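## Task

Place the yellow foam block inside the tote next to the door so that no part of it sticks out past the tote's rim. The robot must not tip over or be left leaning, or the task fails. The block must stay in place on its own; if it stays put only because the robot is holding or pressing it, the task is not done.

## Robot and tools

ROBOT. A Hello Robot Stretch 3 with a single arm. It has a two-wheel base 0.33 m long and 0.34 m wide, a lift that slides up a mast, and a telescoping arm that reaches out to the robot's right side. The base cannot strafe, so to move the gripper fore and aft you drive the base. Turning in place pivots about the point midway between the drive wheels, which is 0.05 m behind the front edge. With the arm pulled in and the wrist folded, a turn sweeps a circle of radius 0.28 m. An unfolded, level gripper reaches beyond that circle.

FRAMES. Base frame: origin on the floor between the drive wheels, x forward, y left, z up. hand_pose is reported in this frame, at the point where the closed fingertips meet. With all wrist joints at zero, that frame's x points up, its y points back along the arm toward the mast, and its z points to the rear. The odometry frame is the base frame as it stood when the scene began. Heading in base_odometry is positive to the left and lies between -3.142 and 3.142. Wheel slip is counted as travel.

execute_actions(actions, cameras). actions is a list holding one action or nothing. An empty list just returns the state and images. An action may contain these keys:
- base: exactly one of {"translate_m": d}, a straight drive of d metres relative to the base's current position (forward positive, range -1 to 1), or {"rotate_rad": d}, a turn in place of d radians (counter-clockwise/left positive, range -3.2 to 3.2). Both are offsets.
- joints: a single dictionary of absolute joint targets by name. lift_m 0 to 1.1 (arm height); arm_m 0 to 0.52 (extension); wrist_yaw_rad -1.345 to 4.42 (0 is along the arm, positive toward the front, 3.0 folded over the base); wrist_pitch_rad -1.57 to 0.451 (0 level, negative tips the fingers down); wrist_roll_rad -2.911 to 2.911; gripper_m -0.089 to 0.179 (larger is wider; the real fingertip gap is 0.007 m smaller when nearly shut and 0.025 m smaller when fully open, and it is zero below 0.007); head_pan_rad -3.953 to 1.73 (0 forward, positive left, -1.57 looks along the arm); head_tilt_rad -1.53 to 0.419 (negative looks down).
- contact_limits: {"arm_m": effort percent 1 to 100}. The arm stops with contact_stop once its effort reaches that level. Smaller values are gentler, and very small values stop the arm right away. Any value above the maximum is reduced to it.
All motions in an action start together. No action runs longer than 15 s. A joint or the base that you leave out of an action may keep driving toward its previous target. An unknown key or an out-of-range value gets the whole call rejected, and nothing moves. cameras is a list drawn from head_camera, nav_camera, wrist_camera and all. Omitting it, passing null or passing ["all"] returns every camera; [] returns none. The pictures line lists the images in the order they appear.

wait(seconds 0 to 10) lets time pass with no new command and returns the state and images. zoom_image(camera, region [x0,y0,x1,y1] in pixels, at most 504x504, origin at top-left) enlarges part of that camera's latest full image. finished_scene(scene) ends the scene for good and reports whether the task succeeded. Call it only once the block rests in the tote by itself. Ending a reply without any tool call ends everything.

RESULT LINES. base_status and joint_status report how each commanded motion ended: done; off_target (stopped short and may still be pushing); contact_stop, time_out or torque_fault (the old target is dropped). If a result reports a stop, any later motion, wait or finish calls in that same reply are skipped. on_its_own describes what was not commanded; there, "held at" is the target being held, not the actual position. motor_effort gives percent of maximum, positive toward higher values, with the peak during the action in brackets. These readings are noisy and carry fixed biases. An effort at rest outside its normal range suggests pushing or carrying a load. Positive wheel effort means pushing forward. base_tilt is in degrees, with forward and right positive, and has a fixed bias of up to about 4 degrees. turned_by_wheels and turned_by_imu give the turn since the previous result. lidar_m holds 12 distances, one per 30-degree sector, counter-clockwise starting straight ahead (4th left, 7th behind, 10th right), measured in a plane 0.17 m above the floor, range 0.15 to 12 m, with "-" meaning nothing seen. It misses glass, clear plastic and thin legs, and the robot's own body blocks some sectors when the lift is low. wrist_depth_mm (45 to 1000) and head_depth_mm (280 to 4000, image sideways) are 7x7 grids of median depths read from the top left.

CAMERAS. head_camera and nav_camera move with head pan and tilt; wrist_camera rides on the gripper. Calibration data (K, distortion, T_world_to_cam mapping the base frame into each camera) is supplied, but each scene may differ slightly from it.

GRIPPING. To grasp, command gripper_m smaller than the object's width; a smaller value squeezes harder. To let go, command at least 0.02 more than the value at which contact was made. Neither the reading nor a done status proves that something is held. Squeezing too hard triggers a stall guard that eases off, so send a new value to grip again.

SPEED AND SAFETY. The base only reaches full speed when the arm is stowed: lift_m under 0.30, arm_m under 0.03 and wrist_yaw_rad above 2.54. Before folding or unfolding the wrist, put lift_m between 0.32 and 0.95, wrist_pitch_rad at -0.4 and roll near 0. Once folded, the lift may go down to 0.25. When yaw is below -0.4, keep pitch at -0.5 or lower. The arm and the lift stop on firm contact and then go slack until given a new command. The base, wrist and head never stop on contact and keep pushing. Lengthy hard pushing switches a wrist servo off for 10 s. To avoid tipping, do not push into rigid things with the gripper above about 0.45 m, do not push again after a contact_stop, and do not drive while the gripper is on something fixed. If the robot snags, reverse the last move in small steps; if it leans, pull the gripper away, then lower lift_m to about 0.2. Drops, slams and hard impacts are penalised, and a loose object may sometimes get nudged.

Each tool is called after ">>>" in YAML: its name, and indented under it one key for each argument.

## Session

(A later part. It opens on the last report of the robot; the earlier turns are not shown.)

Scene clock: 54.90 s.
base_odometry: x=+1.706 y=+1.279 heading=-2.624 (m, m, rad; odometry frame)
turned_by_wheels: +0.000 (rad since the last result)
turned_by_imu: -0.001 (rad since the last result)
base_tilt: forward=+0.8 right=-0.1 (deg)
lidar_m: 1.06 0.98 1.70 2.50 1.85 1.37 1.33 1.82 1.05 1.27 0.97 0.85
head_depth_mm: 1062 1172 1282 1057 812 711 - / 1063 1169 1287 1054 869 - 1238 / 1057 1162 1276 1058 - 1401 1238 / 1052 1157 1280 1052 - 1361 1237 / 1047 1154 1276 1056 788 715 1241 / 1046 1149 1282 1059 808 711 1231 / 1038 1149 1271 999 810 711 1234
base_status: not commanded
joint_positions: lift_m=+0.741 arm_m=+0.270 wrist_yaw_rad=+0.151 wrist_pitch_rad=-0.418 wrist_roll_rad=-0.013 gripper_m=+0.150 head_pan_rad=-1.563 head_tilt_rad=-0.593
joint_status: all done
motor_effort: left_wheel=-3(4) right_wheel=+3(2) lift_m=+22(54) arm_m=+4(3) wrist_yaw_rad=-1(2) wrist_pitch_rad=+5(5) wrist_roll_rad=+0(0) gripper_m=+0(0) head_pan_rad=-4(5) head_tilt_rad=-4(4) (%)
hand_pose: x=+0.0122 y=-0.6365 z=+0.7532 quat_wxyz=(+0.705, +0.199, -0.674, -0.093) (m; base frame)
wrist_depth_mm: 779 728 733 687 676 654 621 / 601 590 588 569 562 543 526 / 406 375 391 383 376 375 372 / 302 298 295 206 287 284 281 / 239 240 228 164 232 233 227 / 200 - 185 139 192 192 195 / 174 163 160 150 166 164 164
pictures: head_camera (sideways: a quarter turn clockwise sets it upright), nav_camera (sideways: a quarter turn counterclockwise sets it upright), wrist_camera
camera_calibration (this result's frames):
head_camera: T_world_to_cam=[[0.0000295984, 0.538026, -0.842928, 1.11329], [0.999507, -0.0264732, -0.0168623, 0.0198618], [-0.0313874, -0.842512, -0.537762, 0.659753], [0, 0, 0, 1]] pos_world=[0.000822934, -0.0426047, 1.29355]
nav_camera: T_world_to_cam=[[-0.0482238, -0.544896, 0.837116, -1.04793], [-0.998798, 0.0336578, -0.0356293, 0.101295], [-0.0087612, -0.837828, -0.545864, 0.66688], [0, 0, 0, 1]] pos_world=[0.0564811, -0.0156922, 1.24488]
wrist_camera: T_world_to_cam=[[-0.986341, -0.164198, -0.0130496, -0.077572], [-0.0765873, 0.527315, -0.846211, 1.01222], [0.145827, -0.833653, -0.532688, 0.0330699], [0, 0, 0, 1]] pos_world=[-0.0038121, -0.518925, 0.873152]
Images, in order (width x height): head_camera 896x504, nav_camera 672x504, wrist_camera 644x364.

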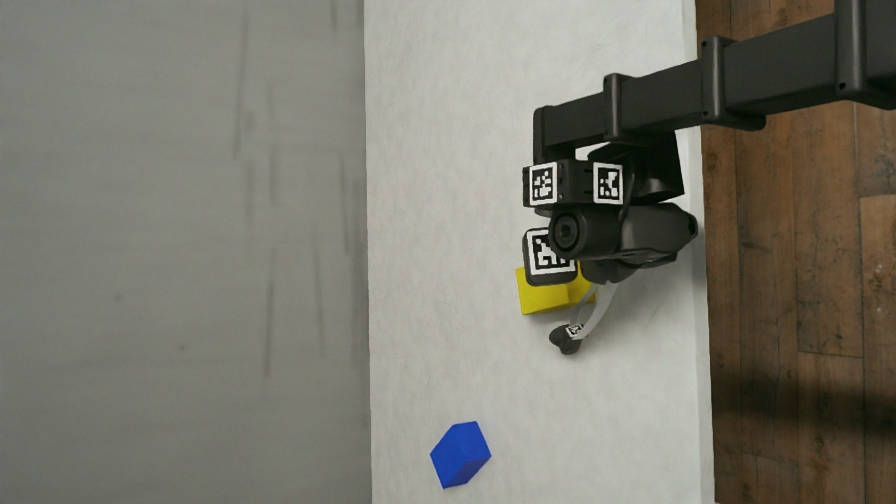

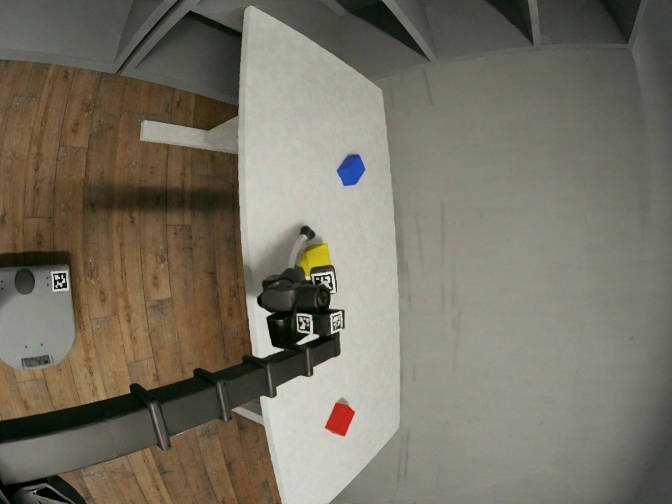

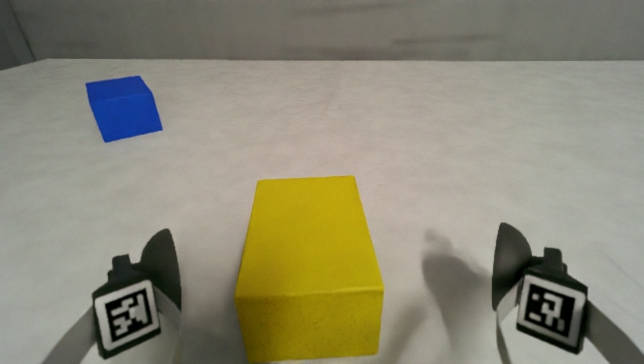

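>>> execute_actions:
  actions:
    - {"joints":{"gripper_m":0.02,"arm_m":0.285}}
  cameras: []

>>> execute_actions:
  actions:
    - {"joints":{"lift_m":0.79}}
  cameras: []

>>> execute_actions:
  actions:
    - {"joints":{"arm_m":0,"wrist_yaw_rad":2.65,"head_pan_rad":0}}
  cameras: ["wrist_camera"]

>>> execute_actions:
  actions:
    - {"base":{"rotate_rad":1.29},"joints":{"lift_m":0.28}}
  cameras: []

>>> execute_actions:
  actions:
    - {"base":{"translate_m":1}}
  cameras: []

>>> execute_actions:
  actions:
    - {"base":{"translate_m":1}}
  cameras: []

>>> execute_actions:
  actions:
    - {"base":{"rotate_rad":-1.29}}

Scene clock: 57.53 s.
base_odometry: x=+1.706 y=+1.279 heading=-2.624 (m, m, rad; odometry frame)
turned_by_wheels: +0.000 (rad since the last result)
turned_by_imu: -0.001 (rad since the last result)
base_tilt: forward=+0.9 right=-0.1 (deg)
lidar_m: 1.06 0.98 1.70 2.49 1.86 1.37 1.32 1.82 1.05 1.27 0.97 0.86
head_depth_mm: 1057 1171 1287 1065 810 711 - / 1057 1168 1284 1056 856 - 1240 / 1051 1159 1277 1051 - 1401 1247 / 1054 1158 1275 1050 - 1041 1234 / 1049 1160 1274 1051 797 711 1234 / 1053 1152 1276 1055 806 712 1240 / 1041 1147 1269 999 807 711 1224
base_status: not commanded
joint_positions: lift_m=+0.741 arm_m=+0.285 wrist_yaw_rad=+0.151 wrist_pitch_rad=-0.415 wrist_roll_rad=-0.013 gripper_m=+0.021 head_pan_rad=-1.563 head_tilt_rad=-0.593
joint_status: all done
motor_effort: left_wheel=-3(4) right_wheel=+2(2) lift_m=+23(22) arm_m=+4(3) wrist_yaw_rad=+0(1) wrist_pitch_rad=+4(5) wrist_roll_rad=+0(0) gripper_m=-18(95) head_pan_rad=-5(5) head_tilt_rad=-4(4) (%)
hand_pose: x=+0.0123 y=-0.6520 z=+0.7541 quat_wxyz=(+0.706, +0.198, -0.674, -0.092) (m; base frame)
wrist_depth_mm: 761 730 704 677 656 624 603 / 633 604 598 588 569 551 537 / 407 363 396 389 384 379 370 / 303 300 297 295 284 287 286 / 241 238 236 163 232 230 229 / 200 199 - 137 137 194 191 / 172 171 165 127 138 165 167
pictures: none
No camera images: the call's "cameras" was empty. Leave "cameras" out to get every camera's image.

Scene clock: 58.83 s.
base_odometry: x=+1.706 y=+1.279 heading=-2.624 (m, m, rad; odometry frame)
turned_by_wheels: +0.000 (rad since the last result)
turned_by_imu: +0.000 (rad since the last result)
base_tilt: forward=+0.8 right=-0.1 (deg)
lidar_m: 1.06 0.98 1.70 2.50 1.86 1.37 1.33 1.82 1.05 1.27 0.97 0.85
head_depth_mm: 1061 1179 1288 1056 808 - - / 1056 1170 1278 1103 - 1364 1243 / 1054 1162 1279 1099 - 1360 1235 / 1057 1164 1271 1099 - 712 1232 / 1048 1154 1269 1055 779 710 1234 / 1050 1155 1278 1050 806 711 1226 / 1041 1150 1268 991 806 713 1234
base_status: not commanded
joint_positions: lift_m=+0.789 arm_m=+0.285 wrist_yaw_rad=+0.151 wrist_pitch_rad=-0.418 wrist_roll_rad=-0.013 gripper_m=+0.021 head_pan_rad=-1.563 head_tilt_rad=-0.593
joint_status: all done
motor_effort: left_wheel=-3(4) right_wheel=+2(3) lift_m=+58(61) arm_m=+4(4) wrist_yaw_rad=-1(1) wrist_pitch_rad=+5(5) wrist_roll_rad=+0(0) gripper_m=-19(18) head_pan_rad=-4(5) head_tilt_rad=-3(3) (%)
hand_pose: x=+0.0122 y=-0.6515 z=+0.8020 quat_wxyz=(+0.705, +0.199, -0.674, -0.093) (m; base frame)
wrist_depth_mm: 756 739 707 687 651 632 605 / 784 764 732 708 685 669 643 / 531 455 525 505 496 488 481 / 393 376 383 382 381 371 372 / 314 314 310 164 304 300 298 / 265 260 - 137 137 253 251 / 226 224 216 126 138 216 215
pictures: none
No camera images: the call's "cameras" was empty. Leave "cameras" out to get every camera's image.

Scene clock: 62.17 s.
base_odometry: x=+1.706 y=+1.279 heading=-2.624 (m, m, rad; odometry frame)
turned_by_wheels: +0.000 (rad since the last result)
turned_by_imu: -0.001 (rad since the last result)
base_tilt: forward=+0.9 right=-0.2 (deg)
lidar_m: 1.06 0.98 1.70 2.49 1.85 1.37 1.33 1.82 1.05 1.27 0.97 0.86
head_depth_mm: 721 757 819 913 1074 1396 1231 / 1010 1036 904 1069 1090 1261 1239 / 1046 1127 920 1372 1146 1382 1240 / 1039 1128 919 1362 1157 1385 1234 / 1034 1115 917 1360 1144 1391 1235 / 1026 1122 915 1354 1145 1372 1228 / 1025 1118 917 1345 1140 1379 1235
base_status: not commanded
joint_positions: lift_m=+0.789 arm_m=+0.000 wrist_yaw_rad=+2.648 wrist_pitch_rad=-0.418 wrist_roll_rad=-0.013 gripper_m=+0.021 head_pan_rad=-0.007 head_tilt_rad=-0.593
joint_status: all done
motor_effort: left_wheel=-4(4) right_wheel=+2(3) lift_m=+58(57) arm_m=-4(4) wrist_yaw_rad=+3(5) wrist_pitch_rad=+5(5) wrist_roll_rad=+0(0) gripper_m=-19(18) head_pan_rad=+5(54) head_tilt_rad=-3(4) (%)
hand_pose: x=+0.0850 y=+0.0523 z=+0.8020 quat_wxyz=(+0.312, +0.702, -0.024, +0.640) (m; base frame)
wrist_depth_mm: - - - - - 856 961 / - - - - - 931 - / - - - - - 924 925 / - - - - - - 753 / - - - 162 - - - / - - - 137 137 - - / - - 981 126 138 972 904
pictures: wrist_camera
camera_calibration (this result's frames):
wrist_camera: T_world_to_cam=[[0.887098, -0.461396, -0.0130454, -0.0357868], [-0.255664, -0.467627, -0.846145, 0.763031], [0.384307, 0.753949, -0.532793, 0.519448], [0, 0, 0, 1]] pos_world=[0.0271982, -0.0513359, 0.921926]
Images, in order (width x height): wrist_camera 644x364.

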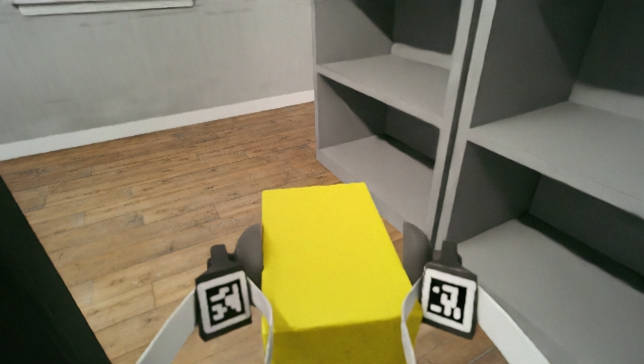

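Scene clock: 67.63 s.
base_odometry: x=+1.706 y=+1.279 heading=-1.334 (m, m, rad; odometry frame)
turned_by_wheels: +1.290 (rad since the last result)
turned_by_imu: +1.297 (rad since the last result)
base_tilt: forward=+0.8 right=-0.2 (deg)
lidar_m: 1.70 2.49 1.52 1.33 1.77 1.05 1.27 1.27 0.97 0.86 1.18 0.98
head_depth_mm: 1452 1514 1787 1526 1719 1429 1239 / 1425 1534 1727 1979 1765 1485 1240 / 2276 2515 2793 2280 1815 1460 1232 / 2188 2414 2699 2360 1807 1474 1231 / 2147 2341 2598 2382 1811 1469 1229 / 2043 2223 2496 2366 1823 1460 1232 / 1999 2181 2437 2342 1807 1463 1232
base_status: done
joint_positions: lift_m=+0.281 arm_m=+0.000 wrist_yaw_rad=+2.648 wrist_pitch_rad=-0.419 wrist_roll_rad=-0.013 gripper_m=+0.021 head_pan_rad=-0.007 head_tilt_rad=-0.593
joint_status: all done
motor_effort: left_wheel=-3(8) right_wheel=+3(6) lift_m=+22(55) arm_m=-4(4) wrist_yaw_rad=+3(3) wrist_pitch_rad=+5(5) wrist_roll_rad=+0(0) gripper_m=-18(19) head_pan_rad=+4(5) head_tilt_rad=-5(3) (%)
hand_pose: x=+0.0850 y=+0.0523 z=+0.2931 quat_wxyz=(+0.312, +0.702, -0.024, +0.639) (m; base frame)
wrist_depth_mm: - - - - - - - / - - - - - - - / - - - - - - 967 / 809 789 797 780 777 761 748 / 638 642 633 163 622 617 618 / 569 529 - 137 137 523 514 / - 471 - 126 138 446 443
pictures: none
No camera images: the call's "cameras" was empty. Leave "cameras" out to get every camera's image.

Scene clock: 72.73 s.
base_odometry: x=+1.941 y=+0.307 heading=-1.334 (m, m, rad; odometry frame)
turned_by_wheels: +0.000 (rad since the last result)
turned_by_imu: +0.003 (rad since the last result)
base_tilt: forward=+0.8 right=-0.2 (deg)
lidar_m: 1.54 1.54 1.76 1.63 1.46 1.84 2.02 1.35 0.61 0.60 0.97 0.75
head_depth_mm: 1479 1658 1888 2114 1663 1046 1154 / 1439 1604 1785 2070 1809 1480 1210 / 1387 1536 1721 1965 1809 1467 1242 / 1337 1490 1668 1864 1808 1464 1236 / 1306 1433 1605 1786 1811 1480 1236 / 1268 1392 1537 1738 1804 1472 1236 / 1226 1343 1480 1639 1760 1462 1228
base_status: done
joint_positions: lift_m=+0.281 arm_m=+0.000 wrist_yaw_rad=+2.648 wrist_pitch_rad=-0.419 wrist_roll_rad=-0.013 gripper_m=+0.021 head_pan_rad=-0.007 head_tilt_rad=-0.593
joint_status: not commanded
motor_effort: left_wheel=-4(8) right_wheel=+3(9) lift_m=+23(23) arm_m=-4(4) wrist_yaw_rad=+3(3) wrist_pitch_rad=+5(5) wrist_roll_rad=+0(0) gripper_m=-19(20) head_pan_rad=+4(4) head_tilt_rad=-3(3) (%)
hand_pose: x=+0.0849 y=+0.0523 z=+0.2930 quat_wxyz=(+0.312, +0.702, -0.024, +0.639) (m; base frame)
wrist_depth_mm: - - - - - - - / - - - - - - - / - - - - - - 967 / 819 803 795 764 760 763 754 / 634 633 635 162 628 611 613 / 560 539 - 137 137 525 509 / - 471 - 126 138 445 447
pictures: none
No camera images: the call's "cameras" was empty. Leave "cameras" out to get every camera's image.

Scene clock: 77.83 s.
base_odometry: x=+2.175 y=-0.665 heading=-1.334 (m, m, rad; odometry frame)
turned_by_wheels: +0.000 (rad since the last result)
turned_by_imu: +0.003 (rad since the last result)
base_tilt: forward=+0.9 right=-0.1 (deg)
lidar_m: 0.58 0.58 0.67 1.12 2.24 2.39 3.01 1.28 0.45 0.74 1.22 0.68
head_depth_mm: 534 594 673 772 909 1096 1229 / 517 572 644 736 855 1021 1186 / 500 552 620 703 810 961 1157 / 483 534 594 672 767 906 1096 / 469 516 574 643 735 853 1025 / 455 499 552 616 699 807 964 / 441 482 533 593 669 770 904
base_status: done
joint_positions: lift_m=+0.281 arm_m=+0.000 wrist_yaw_rad=+2.648 wrist_pitch_rad=-0.419 wrist_roll_rad=-0.013 gripper_m=+0.021 head_pan_rad=-0.007 head_tilt_rad=-0.594
joint_status: not commanded
motor_effort: left_wheel=-4(9) right_wheel=+3(8) lift_m=+22(23) arm_m=-4(4) wrist_yaw_rad=+3(2) wrist_pitch_rad=+6(5) wrist_roll_rad=+0(0) gripper_m=-19(18) head_pan_rad=+4(4) head_tilt_rad=-3(3) (%)
hand_pose: x=+0.0849 y=+0.0523 z=+0.2930 quat_wxyz=(+0.312, +0.702, -0.024, +0.639) (m; base frame)
wrist_depth_mm: - - - 761 606 506 431 / - - - 814 633 522 449 / - - - 868 689 557 475 / 801 813 782 758 694 576 493 / 655 627 632 162 615 595 508 / 551 531 - 137 137 520 507 / - 470 - 126 138 446 437
pictures: none
No camera images: the call's "cameras" was empty. Leave "cameras" out to get every camera's image.

Scene clock: 79.93 s.
base_odometry: x=+2.175 y=-0.665 heading=-2.624 (m, m, rad; odometry frame)
turned_by_wheels: -1.290 (rad since the last result)
turned_by_imu: -1.296 (rad since the last result)
base_tilt: forward=+0.9 right=-0.2 (deg)
lidar_m: 2.13 0.83 0.61 0.58 0.60 0.83 2.30 1.95 2.99 1.28 0.45 0.54
head_depth_mm: 2057 2246 2540 2364 1828 1119 1049 / 2043 2272 2518 2332 1827 1466 1233 / 2040 2289 2508 2376 1829 1470 1236 / 2029 2229 2510 2280 1820 1470 1236 / 2042 2235 2458 2296 1810 1475 1236 / 2024 2240 2453 2327 1802 1465 1230 / 1946 1864 1873 1856 1721 1464 1226
base_status: done
joint_positions: lift_m=+0.281 arm_m=+0.000 wrist_yaw_rad=+2.648 wrist_pitch_rad=-0.419 wrist_roll_rad=-0.013 gripper_m=+0.021 head_pan_rad=-0.007 head_tilt_rad=-0.594
joint_status: not commanded
motor_effort: left_wheel=+2(8) right_wheel=-3(8) lift_m=+23(23) arm_m=-4(4) wrist_yaw_rad=+2(2) wrist_pitch_rad=+6(5) wrist_roll_rad=+0(0) gripper_m=-19(18) head_pan_rad=+4(4) head_tilt_rad=-4(3) (%)
hand_pose: x=+0.0849 y=+0.0523 z=+0.2930 quat_wxyz=(+0.312, +0.702, -0.024, +0.639) (m; base frame)
wrist_depth_mm: 474 518 569 644 769 859 - / 504 553 608 708 817 973 - / 529 582 675 760 871 940 976 / 571 621 692 743 777 771 758 / 596 613 632 163 616 611 610 / 557 529 - 137 137 520 504 / - 475 - 126 138 450 450
pictures: head_camera (sideways: a quarter turn clockwise sets it upright), nav_camera (sideways: a quarter turn counterclockwise sets it upright), wrist_camera
camera_calibration (this result's frames):
head_camera: T_world_to_cam=[[-0.538187, 0.00791125, -0.842789, 1.11639], [0.0411052, 0.999012, -0.0168711, 0.0257196], [0.841823, -0.0437228, -0.53798, 0.654711], [0, 0, 0, 1]] pos_world=[0.0486206, -0.00590051, 1.29354]
nav_camera: T_world_to_cam=[[0.544348, -0.0562009, 0.836975, -1.05136], [-0.0482922, -0.998198, -0.0356186, 0.0954833], [0.837468, -0.0210304, -0.546081, 0.662001], [0, 0, 0, 1]] pos_world=[0.0225136, 0.0501459, 1.24487]
wrist_camera: T_world_to_cam=[[0.887245, -0.461113, -0.0130563, -0.0423701], [-0.25583, -0.468306, -0.845719, 0.33224], [0.383858, 0.7537, -0.533469, 0.248594], [0, 0, 0, 1]] pos_world=[0.027165, -0.0513126, 0.413046]
Images, in order (width x height): head_camera 896x504, nav_camera 672x504, wrist_camera 644x364.

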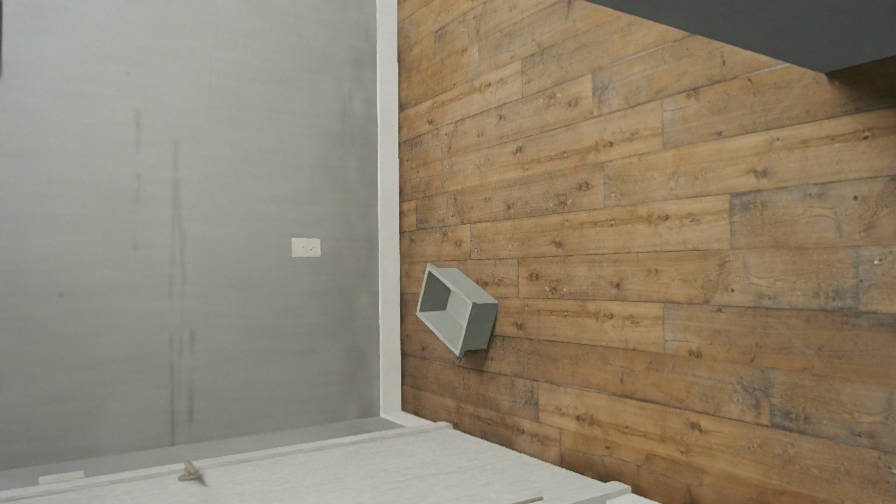

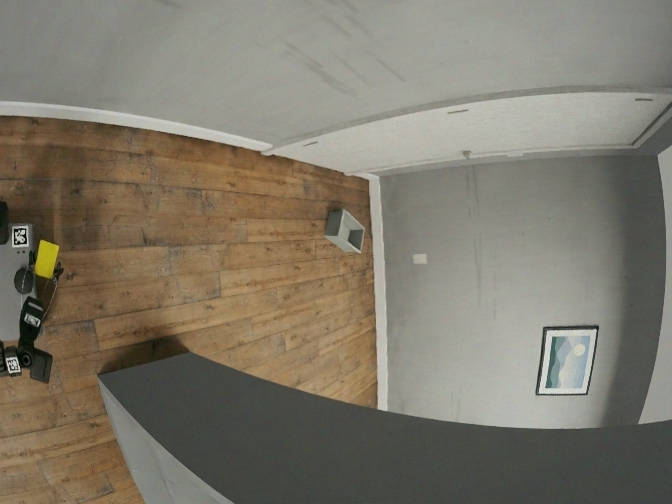

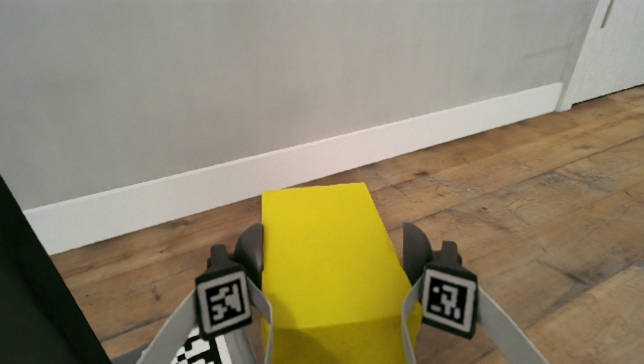

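Tote centre ≈ (1.89, 0.10).

>>> execute_actions:
  actions:
    - {"base":{"translate_m":1}}
  cameras: []

>>> execute_actions:
  actions:
    - {"base":{"translate_m":0.4}}
  cameras: []

>>> execute_actions:
  actions:
    - {"base":{"rotate_rad":1.8},"joints":{"head_pan_rad":-1.57,"head_tilt_rad":-1.1,"lift_m":0.34}}
  cameras: ["head_camera"]

>>> execute_actions:
  actions:
    - {"joints":{"wrist_yaw_rad":0,"arm_m":0.1}}

Scene clock: 85.63 s.
base_odometry: x=+1.306 y=-1.160 heading=-2.624 (m, m, rad; odometry frame)
turned_by_wheels: +0.000 (rad since the last result)
turned_by_imu: +0.003 (rad since the last result)
base_tilt: forward=+0.8 right=-0.2 (deg)
lidar_m: 1.43 0.80 0.59 0.58 0.60 0.83 2.32 0.54 0.49 1.21 2.03 1.49
head_depth_mm: 1198 1319 1462 1650 1780 1470 1239 / 1187 1311 1456 1658 1775 1479 1232 / 1191 1317 1462 1636 1778 1470 1234 / 1184 1307 1456 1641 1774 1442 1231 / 1180 1306 1442 1632 1765 1436 1233 / 1171 1299 1438 1639 1755 1466 1243 / 1174 1293 1431 1625 1747 1470 1226
base_status: done
joint_positions: lift_m=+0.281 arm_m=+0.000 wrist_yaw_rad=+2.648 wrist_pitch_rad=-0.419 wrist_roll_rad=-0.013 gripper_m=+0.021 head_pan_rad=-0.007 head_tilt_rad=-0.594
joint_status: not commanded
motor_effort: left_wheel=+1(8) right_wheel=-3(7) lift_m=+23(23) arm_m=-4(4) wrist_yaw_rad=+2(2) wrist_pitch_rad=+5(5) wrist_roll_rad=+0(0) gripper_m=-19(18) head_pan_rad=+4(4) head_tilt_rad=-3(4) (%)
hand_pose: x=+0.0849 y=+0.0523 z=+0.2930 quat_wxyz=(+0.312, +0.702, -0.024, +0.639) (m; base frame)
wrist_depth_mm: 477 525 567 633 704 825 - / 507 552 602 680 770 904 - / 535 581 646 755 872 945 - / 564 611 661 729 764 763 691 / 586 631 652 163 623 599 633 / 560 550 - 137 137 518 514 / - 471 - 126 138 441 438
pictures: none
No camera images: the call's "cameras" was empty. Leave "cameras" out to get every camera's image.

Scene clock: 88.70 s.
base_odometry: x=+0.958 y=-1.358 heading=-2.624 (m, m, rad; odometry frame)
turned_by_wheels: +0.000 (rad since the last result)
turned_by_imu: +0.001 (rad since the last result)
base_tilt: forward=+0.9 right=-0.2 (deg)
lidar_m: 1.03 0.79 0.58 0.56 0.57 0.83 2.32 0.80 1.00 2.80 1.46 1.07
head_depth_mm: 849 936 1047 1188 1355 1472 1236 / 845 933 1038 1182 1353 1476 1240 / 841 931 1043 1173 1351 1476 1246 / 843 932 1037 1172 1338 1460 1227 / 842 927 1032 1172 1330 1448 1177 / 840 925 1028 1156 1327 1459 1228 / 838 921 1023 1156 1331 1444 1224
base_status: done
joint_positions: lift_m=+0.281 arm_m=+0.000 wrist_yaw_rad=+2.648 wrist_pitch_rad=-0.419 wrist_roll_rad=-0.013 gripper_m=+0.021 head_pan_rad=-0.007 head_tilt_rad=-0.594
joint_status: not commanded
motor_effort: left_wheel=+1(7) right_wheel=-3(6) lift_m=+23(23) arm_m=-4(4) wrist_yaw_rad=+3(2) wrist_pitch_rad=+5(6) wrist_roll_rad=+0(0) gripper_m=-19(19) head_pan_rad=+4(4) head_tilt_rad=-4(3) (%)
hand_pose: x=+0.0849 y=+0.0523 z=+0.2930 quat_wxyz=(+0.312, +0.702, -0.024, +0.639) (m; base frame)
wrist_depth_mm: 464 498 551 621 717 832 843 / 486 534 580 671 785 933 860 / 518 572 631 724 842 921 873 / 538 610 678 742 783 545 550 / 579 619 622 163 618 555 569 / 565 522 - 137 137 417 407 / - 471 - 126 137 430 433
pictures: none
No camera images: the call's "cameras" was empty. Leave "cameras" out to get every camera's image.

Scene clock: 92.23 s.
base_odometry: x=+0.958 y=-1.358 heading=-0.824 (m, m, rad; odometry frame)
turned_by_wheels: +1.800 (rad since the last result)
turned_by_imu: +1.810 (rad since the last result)
base_tilt: forward=+0.9 right=-0.2 (deg)
lidar_m: 0.56 0.66 1.10 0.82 0.80 1.34 2.20 1.22 1.03 1.03 0.66 0.56
head_depth_mm: 942 1130 1397 1449 1316 1192 1110 / 963 1159 1444 1460 1314 1209 - / 989 1190 1497 1438 1309 - - / 1017 1217 1522 1447 1309 - - / 1034 1264 1540 1442 1282 1191 1092 / 1068 1299 1526 1435 1304 1178 1088 / 1033 1140 1210 1303 1283 1185 1086
base_status: done
joint_positions: lift_m=+0.339 arm_m=+0.000 wrist_yaw_rad=+2.648 wrist_pitch_rad=-0.420 wrist_roll_rad=-0.013 gripper_m=+0.021 head_pan_rad=-1.563 head_tilt_rad=-1.087
joint_status: all done
motor_effort: left_wheel=-4(8) right_wheel=+2(8) lift_m=+58(60) arm_m=-4(4) wrist_yaw_rad=+3(2) wrist_pitch_rad=+6(6) wrist_roll_rad=+0(0) gripper_m=-19(19) head_pan_rad=-5(56) head_tilt_rad=-8(40) (%)
hand_pose: x=+0.0849 y=+0.0522 z=+0.3517 quat_wxyz=(+0.312, +0.702, -0.024, +0.639) (m; base frame)
wrist_depth_mm: 832 - - - - 690 523 / 790 - - - - 696 534 / 722 - - - - 718 540 / 746 915 911 894 874 740 551 / 746 730 724 163 709 674 556 / 640 613 - 138 138 588 546 / - 525 497 126 138 507 506
pictures: head_camera (sideways: a quarter turn clockwise sets it upright)
camera_calibration (this result's frames):
head_camera: T_world_to_cam=[[-0.002605, 0.873009, -0.487697, 0.650402], [0.999415, -0.014358, -0.03104, 0.0383045], [-0.0341006, -0.487493, -0.872461, 1.09505], [0, 0, 0, 1]] pos_world=[0.000753967, -0.0334283, 1.27378]
Images, in order (width x height): head_camera 896x504.

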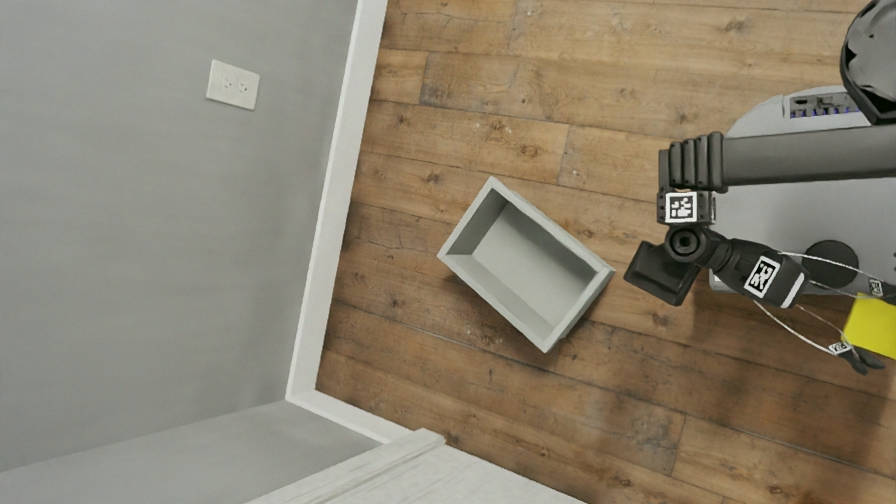

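Scene clock: 94.57 s.
base_odometry: x=+0.958 y=-1.358 heading=-0.824 (m, m, rad; odometry frame)
turned_by_wheels: +0.000 (rad since the last result)
turned_by_imu: +0.000 (rad since the last result)
base_tilt: forward=+0.9 right=-0.2 (deg)
lidar_m: 0.56 0.66 1.10 0.82 0.80 1.34 2.20 1.22 1.03 1.03 0.66 0.56
head_depth_mm: 946 1124 1392 1461 1313 1200 1109 / 967 1152 1438 1450 1303 1206 - / 988 1193 1483 1449 1336 - - / 1016 1224 1529 1440 1273 1208 - / 1041 1262 1552 1439 1285 1188 1086 / 1065 1305 1541 1443 1296 1187 1090 / 1028 1135 1205 1302 1279 1180 1082
base_status: not commanded
joint_positions: lift_m=+0.339 arm_m=+0.100 wrist_yaw_rad=+0.002 wrist_pitch_rad=-0.420 wrist_roll_rad=-0.013 gripper_m=+0.021 head_pan_rad=-1.563 head_tilt_rad=-1.087
joint_status: all done
motor_effort: left_wheel=-4(4) right_wheel=+2(3) lift_m=+58(59) arm_m=+4(4) wrist_yaw_rad=-2(3) wrist_pitch_rad=+6(6) wrist_roll_rad=+0(0) gripper_m=-18(19) head_pan_rad=-5(4) head_tilt_rad=-8(8) (%)
hand_pose: x=-0.0210 y=-0.4689 z=+0.3517 quat_wxyz=(+0.696, +0.149, -0.687, -0.146) (m; base frame)
wrist_depth_mm: 503 649 695 665 610 580 548 / 513 680 736 704 650 623 592 / 502 665 804 758 705 659 629 / 490 670 854 796 746 703 659 / 502 680 710 163 709 696 688 / 519 614 - 137 137 598 594 / 509 523 502 126 137 508 503
pictures: head_camera (sideways: a quarter turn clockwise sets it upright), nav_camera (sideways: a quarter turn counterclockwise sets it upright), wrist_camera
camera_calibration (this result's frames):
head_camera: T_world_to_cam=[[-0.00260468, 0.873009, -0.487697, 0.650402], [0.999415, -0.0143583, -0.03104, 0.0383045], [-0.0341007, -0.487493, -0.872461, 1.09505], [0, 0, 0, 1]] pos_world=[0.000753955, -0.0334283, 1.27378]
nav_camera: T_world_to_cam=[[-0.0456166, -0.876355, 0.479501, -0.581942], [-0.998893, 0.0455413, -0.011795, 0.0702508], [-0.0115005, -0.479508, -0.877462, 1.09813], [0, 0, 0, 1]] pos_world=[0.0562559, 0.0133778, 1.24344]
wrist_camera: T_world_to_cam=[[-0.999782, -0.0163053, -0.0130668, -0.0189857], [0.00233881, 0.534099, -0.845419, 0.586032], [0.0207637, -0.845265, -0.533944, -0.0438532], [0, 0, 0, 1]] pos_world=[-0.0194417, -0.350376, 0.471779]
Images, in order (width x height): head_camera 896x504, nav_camera 672x504, wrist_camera 644x364.

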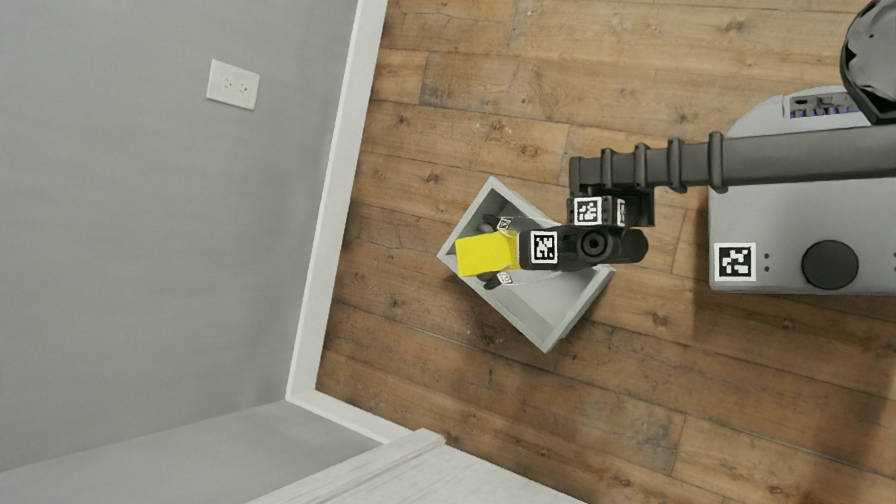

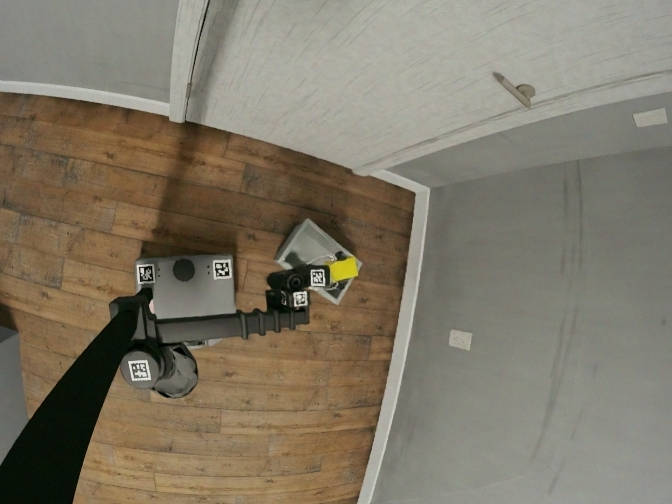

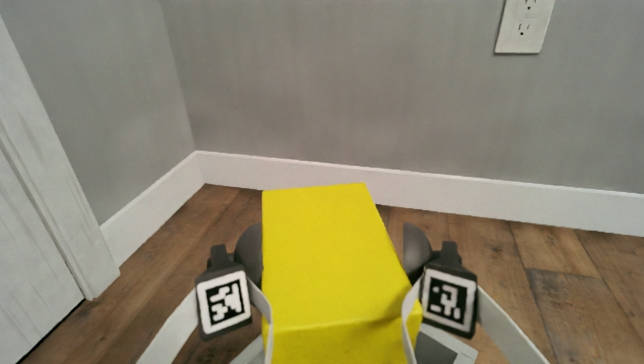

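>>> execute_actions:
  actions:
    - {"joints":{"wrist_pitch_rad":-0.9,"arm_m":0.22,"lift_m":0.3}}
  cameras: []

>>> execute_actions:
  actions:
    - {"joints":{"lift_m":0.18}}

Scene clock: 97.07 s.
base_odometry: x=+0.958 y=-1.358 heading=-0.824 (m, m, rad; odometry frame)
turned_by_wheels: +0.000 (rad since the last result)
turned_by_imu: +0.000 (rad since the last result)
base_tilt: forward=+0.8 right=-0.1 (deg)
lidar_m: 0.56 0.66 1.10 0.82 0.80 1.34 2.20 1.22 1.03 1.03 0.66 0.56
head_depth_mm: 937 1120 1399 1463 1309 1195 1107 / 966 1162 1441 1460 1318 1208 - / 987 1190 1484 1456 1307 - - / 1012 1235 1542 1469 1271 1212 - / 1044 1259 1542 1437 1289 1186 1093 / 1063 1304 1539 1439 1319 1187 1088 / 1034 1138 1212 1295 1284 1181 1088
base_status: not commanded
joint_positions: lift_m=+0.301 arm_m=+0.220 wrist_yaw_rad=+0.001 wrist_pitch_rad=-0.910 wrist_roll_rad=-0.013 gripper_m=+0.021 head_pan_rad=-1.563 head_tilt_rad=-1.087
joint_status: all done
motor_effort: left_wheel=-4(4) right_wheel=+3(2) lift_m=+22(54) arm_m=+4(4) wrist_yaw_rad=-1(2) wrist_pitch_rad=+3(5) wrist_roll_rad=+0(0) gripper_m=-19(19) head_pan_rad=-5(5) head_tilt_rad=-7(8) (%)
hand_pose: x=-0.0214 y=-0.5030 z=+0.2223 quat_wxyz=(+0.640, +0.313, -0.631, -0.309) (m; base frame)
wrist_depth_mm: 498 589 608 605 585 556 545 / 500 540 536 529 535 525 521 / 476 492 492 359 473 480 483 / 455 458 445 320 320 436 436 / 418 412 286 163 336 331 396 / 382 374 - 138 137 372 369 / 359 256 347 126 138 347 345
pictures: none
No camera images: the call's "cameras" was empty. Leave "cameras" out to get every camera's image.

Scene clock: 99.00 s.
base_odometry: x=+0.958 y=-1.358 heading=-0.824 (m, m, rad; odometry frame)
turned_by_wheels: +0.000 (rad since the last result)
turned_by_imu: +0.000 (rad since the last result)
base_tilt: forward=+0.9 right=-0.1 (deg)
lidar_m: 0.56 0.66 1.11 0.82 0.80 1.34 2.21 1.22 1.03 1.03 0.66 0.56
head_depth_mm: 939 1128 1397 1458 1316 1197 1102 / 968 1153 1440 1451 1307 1205 - / 991 1192 1495 1456 1317 1223 - / 1009 1226 1527 1448 1272 1215 - / 1044 1263 1544 1449 1283 1191 1095 / 1063 1309 1538 1446 1303 1184 1085 / 1031 1139 1210 1300 1275 1177 1091
base_status: not commanded
joint_positions: lift_m=+0.181 arm_m=+0.220 wrist_yaw_rad=+0.001 wrist_pitch_rad=-0.911 wrist_roll_rad=-0.013 gripper_m=+0.021 head_pan_rad=-1.563 head_tilt_rad=-1.087
joint_status: all done
motor_effort: left_wheel=-4(4) right_wheel=+2(3) lift_m=+23(23) arm_m=+3(3) wrist_yaw_rad=-1(1) wrist_pitch_rad=+3(3) wrist_roll_rad=+0(0) gripper_m=-20(18) head_pan_rad=-5(5) head_tilt_rad=-7(8) (%)
hand_pose: x=-0.0214 y=-0.5028 z=+0.1021 quat_wxyz=(+0.639, +0.313, -0.630, -0.309) (m; base frame)
wrist_depth_mm: 425 421 420 235 400 410 402 / 373 376 212 262 228 204 358 / 338 331 218 308 262 211 186 / 310 179 243 303 293 240 187 / 164 201 260 163 275 195 271 / 178 231 - 137 137 141 256 / 197 238 237 126 137 132 236
pictures: head_camera (sideways: a quarter turn clockwise sets it upright), nav_camera (sideways: a quarter turn counterclockwise sets it upright), wrist_camera
camera_calibration (this result's frames):
head_camera: T_world_to_cam=[[-0.00260448, 0.873009, -0.487697, 0.650402], [0.999415, -0.0143586, -0.03104, 0.0383045], [-0.0341009, -0.487493, -0.872461, 1.09505], [0, 0, 0, 1]] pos_world=[0.000753947, -0.0334283, 1.27378]
nav_camera: T_world_to_cam=[[-0.0456168, -0.876355, 0.479501, -0.581942], [-0.998893, 0.0455415, -0.011795, 0.0702508], [-0.0115006, -0.479508, -0.877462, 1.09813], [0, 0, 0, 1]] pos_world=[0.0562559, 0.0133778, 1.24344]
wrist_camera: T_world_to_cam=[[-0.999814, -0.00695894, -0.0179837, -0.0180392], [0.0028323, 0.869501, -0.493923, 0.525971], [0.019074, -0.493882, -0.869319, 0.00514109], [0, 0, 0, 1]] pos_world=[-0.0196236, -0.454919, 0.263934]
Images, in order (width x height): head_camera 896x504, nav_camera 672x504, wrist_camera 644x364.

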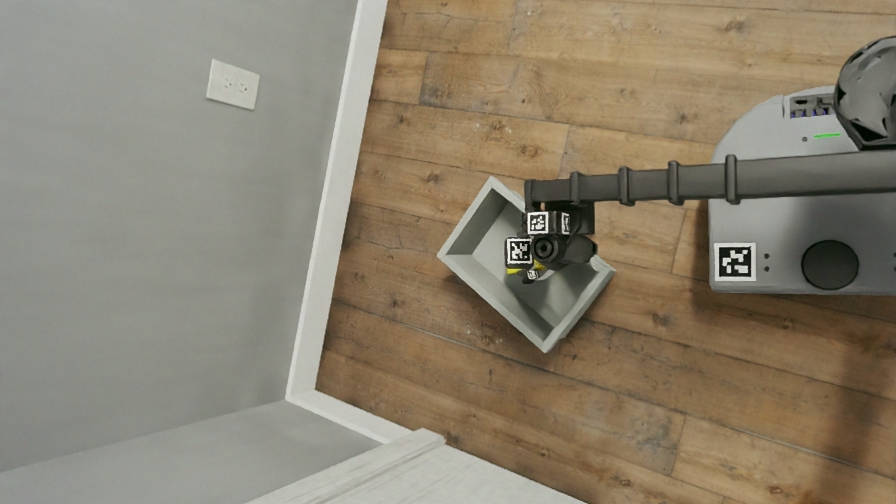

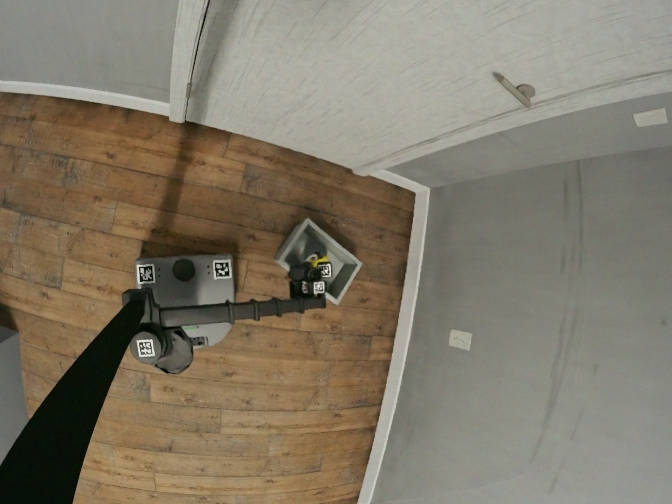

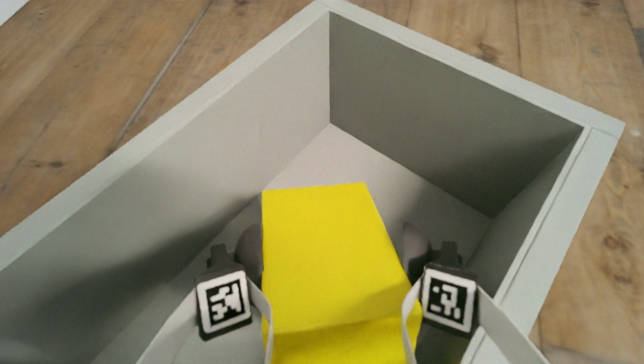

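>>> execute_actions:
  actions:
    - {"joints":{"lift_m":0.15,"arm_m":0.24}}
  cameras: []

>>> execute_actions:
  actions:
    - {"joints":{"gripper_m":0.095}}
  cameras: []

>>> execute_actions:
  actions:
    - {"joints":{"lift_m":0.28}}
  cameras: ["wrist_camera"]

>>> finished_scene:
  scene: 1

Scene clock: 101.03 s.
base_odometry: x=+0.958 y=-1.358 heading=-0.824 (m, m, rad; odometry frame)
turned_by_wheels: +0.000 (rad since the last result)
turned_by_imu: +0.000 (rad since the last result)
base_tilt: forward=+0.8 right=-0.2 (deg)
lidar_m: 0.56 0.66 1.10 0.81 0.80 1.34 2.21 1.22 1.03 1.03 0.66 0.56
head_depth_mm: 945 1122 1389 1470 1314 1188 1104 / 965 1157 1444 1450 1319 1207 - / 985 1187 1490 1450 1301 1209 - / 1012 1225 1524 1454 1263 1217 - / 1039 1260 1544 1445 1287 1185 1090 / 1067 1301 1543 1437 1299 1178 1090 / 1032 1136 1208 1299 1278 1184 1090
base_status: not commanded
joint_positions: lift_m=+0.151 arm_m=+0.240 wrist_yaw_rad=+0.001 wrist_pitch_rad=-0.911 wrist_roll_rad=-0.013 gripper_m=+0.021 head_pan_rad=-1.563 head_tilt_rad=-1.087
joint_status: all done
motor_effort: left_wheel=-4(4) right_wheel=+3(2) lift_m=+23(25) arm_m=+4(3) wrist_yaw_rad=-1(1) wrist_pitch_rad=+3(3) wrist_roll_rad=+0(0) gripper_m=-18(18) head_pan_rad=-5(5) head_tilt_rad=-8(8) (%)
hand_pose: x=-0.0214 y=-0.5228 z=+0.0721 quat_wxyz=(+0.639, +0.314, -0.630, -0.309) (m; base frame)
wrist_depth_mm: 379 378 365 204 186 358 353 / 333 335 176 237 207 171 159 / 300 152 199 281 240 193 160 / 138 165 221 266 260 217 153 / 148 183 235 163 243 235 122 / 163 207 - 138 137 168 111 / 178 211 208 126 138 133 104
pictures: none
No camera images: the call's "cameras" was empty. Leave "cameras" out to get every camera's image.

Scene clock: 102.27 s.
base_odometry: x=+0.958 y=-1.358 heading=-0.824 (m, m, rad; odometry frame)
turned_by_wheels: +0.000 (rad since the last result)
turned_by_imu: +0.000 (rad since the last result)
base_tilt: forward=+0.9 right=-0.1 (deg)
lidar_m: 0.56 0.66 1.10 0.81 0.80 1.34 2.20 1.22 1.04 1.03 0.66 0.56
head_depth_mm: 942 1124 1387 1449 1318 1194 1104 / 965 1162 1429 1458 1319 1206 - / 990 1192 1487 1453 1307 1214 - / 1014 1218 1536 1443 1269 1213 - / 1042 1270 1547 1442 1288 1189 1094 / 1063 1302 1540 1447 1298 1191 1087 / 1035 1136 1213 1303 1277 1179 1082
base_status: not commanded
joint_positions: lift_m=+0.151 arm_m=+0.240 wrist_yaw_rad=+0.001 wrist_pitch_rad=-0.911 wrist_roll_rad=-0.013 gripper_m=+0.095 head_pan_rad=-1.563 head_tilt_rad=-1.087
joint_status: all done
motor_effort: left_wheel=-4(4) right_wheel=+3(2) lift_m=+22(22) arm_m=+4(4) wrist_yaw_rad=-1(1) wrist_pitch_rad=+3(3) wrist_roll_rad=+0(0) gripper_m=+1(86) head_pan_rad=-5(5) head_tilt_rad=-8(7) (%)
hand_pose: x=-0.0214 y=-0.5228 z=+0.0721 quat_wxyz=(+0.639, +0.314, -0.630, -0.309) (m; base frame)
wrist_depth_mm: 374 377 364 205 187 362 355 / 333 335 176 237 207 171 159 / 300 152 197 278 241 192 160 / 139 164 227 265 262 219 153 / 148 184 236 197 244 236 122 / 164 204 188 181 222 152 111 / 180 209 208 169 181 138 104
pictures: none
No camera images: the call's "cameras" was empty. Leave "cameras" out to get every camera's image.

Scene clock: 104.27 s.
base_odometry: x=+0.958 y=-1.358 heading=-0.824 (m, m, rad; odometry frame)
turned_by_wheels: +0.000 (rad since the last result)
turned_by_imu: +0.000 (rad since the last result)
base_tilt: forward=+0.9 right=-0.2 (deg)
lidar_m: 0.56 0.66 1.10 0.82 0.81 1.35 2.20 1.22 1.04 1.03 0.66 0.56
head_depth_mm: 942 1122 1390 1458 1305 1192 1106 / 966 1156 1441 1450 1318 1199 - / 988 1188 1497 1469 1296 1203 - / 1010 1229 1530 1472 1276 1217 - / 1044 1267 1545 1445 1282 1190 1093 / 1065 1301 1533 1443 1291 1184 1086 / 1036 1140 1203 1299 1286 1176 1079
base_status: not commanded
joint_positions: lift_m=+0.279 arm_m=+0.240 wrist_yaw_rad=+0.001 wrist_pitch_rad=-0.911 wrist_roll_rad=-0.013 gripper_m=+0.095 head_pan_rad=-1.563 head_tilt_rad=-1.087
joint_status: all done
motor_effort: left_wheel=-4(4) right_wheel=+2(2) lift_m=+57(61) arm_m=+3(4) wrist_yaw_rad=-1(1) wrist_pitch_rad=+3(3) wrist_roll_rad=+0(0) gripper_m=+0(0) head_pan_rad=-5(5) head_tilt_rad=-8(8) (%)
hand_pose: x=-0.0214 y=-0.5228 z=+0.2009 quat_wxyz=(+0.639, +0.314, -0.630, -0.309) (m; base frame)
wrist_depth_mm: 483 580 571 574 557 541 515 / 495 509 506 512 498 504 492 / 453 473 457 323 452 454 451 / 423 424 425 343 299 405 406 / 395 388 307 376 362 266 382 / 362 361 349 339 349 352 348 / 336 231 326 288 323 317 328
pictures: wrist_camera
camera_calibration (this result's frames):
wrist_camera: T_world_to_cam=[[-0.999814, -0.00695298, -0.0179852, -0.0163987], [0.00283339, 0.869625, -0.493704, 0.592117], [0.0190731, -0.493663, -0.869444, 0.0812873], [0, 0, 0, 1]] pos_world=[-0.0196237, -0.474905, 0.36271]
Images, in order (width x height): wrist_camera 644x364.

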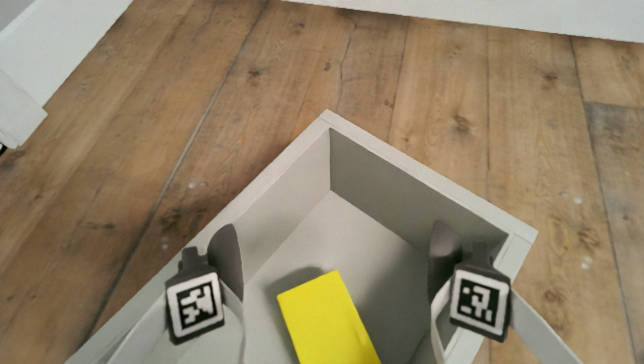

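The scene is finished: the task was done.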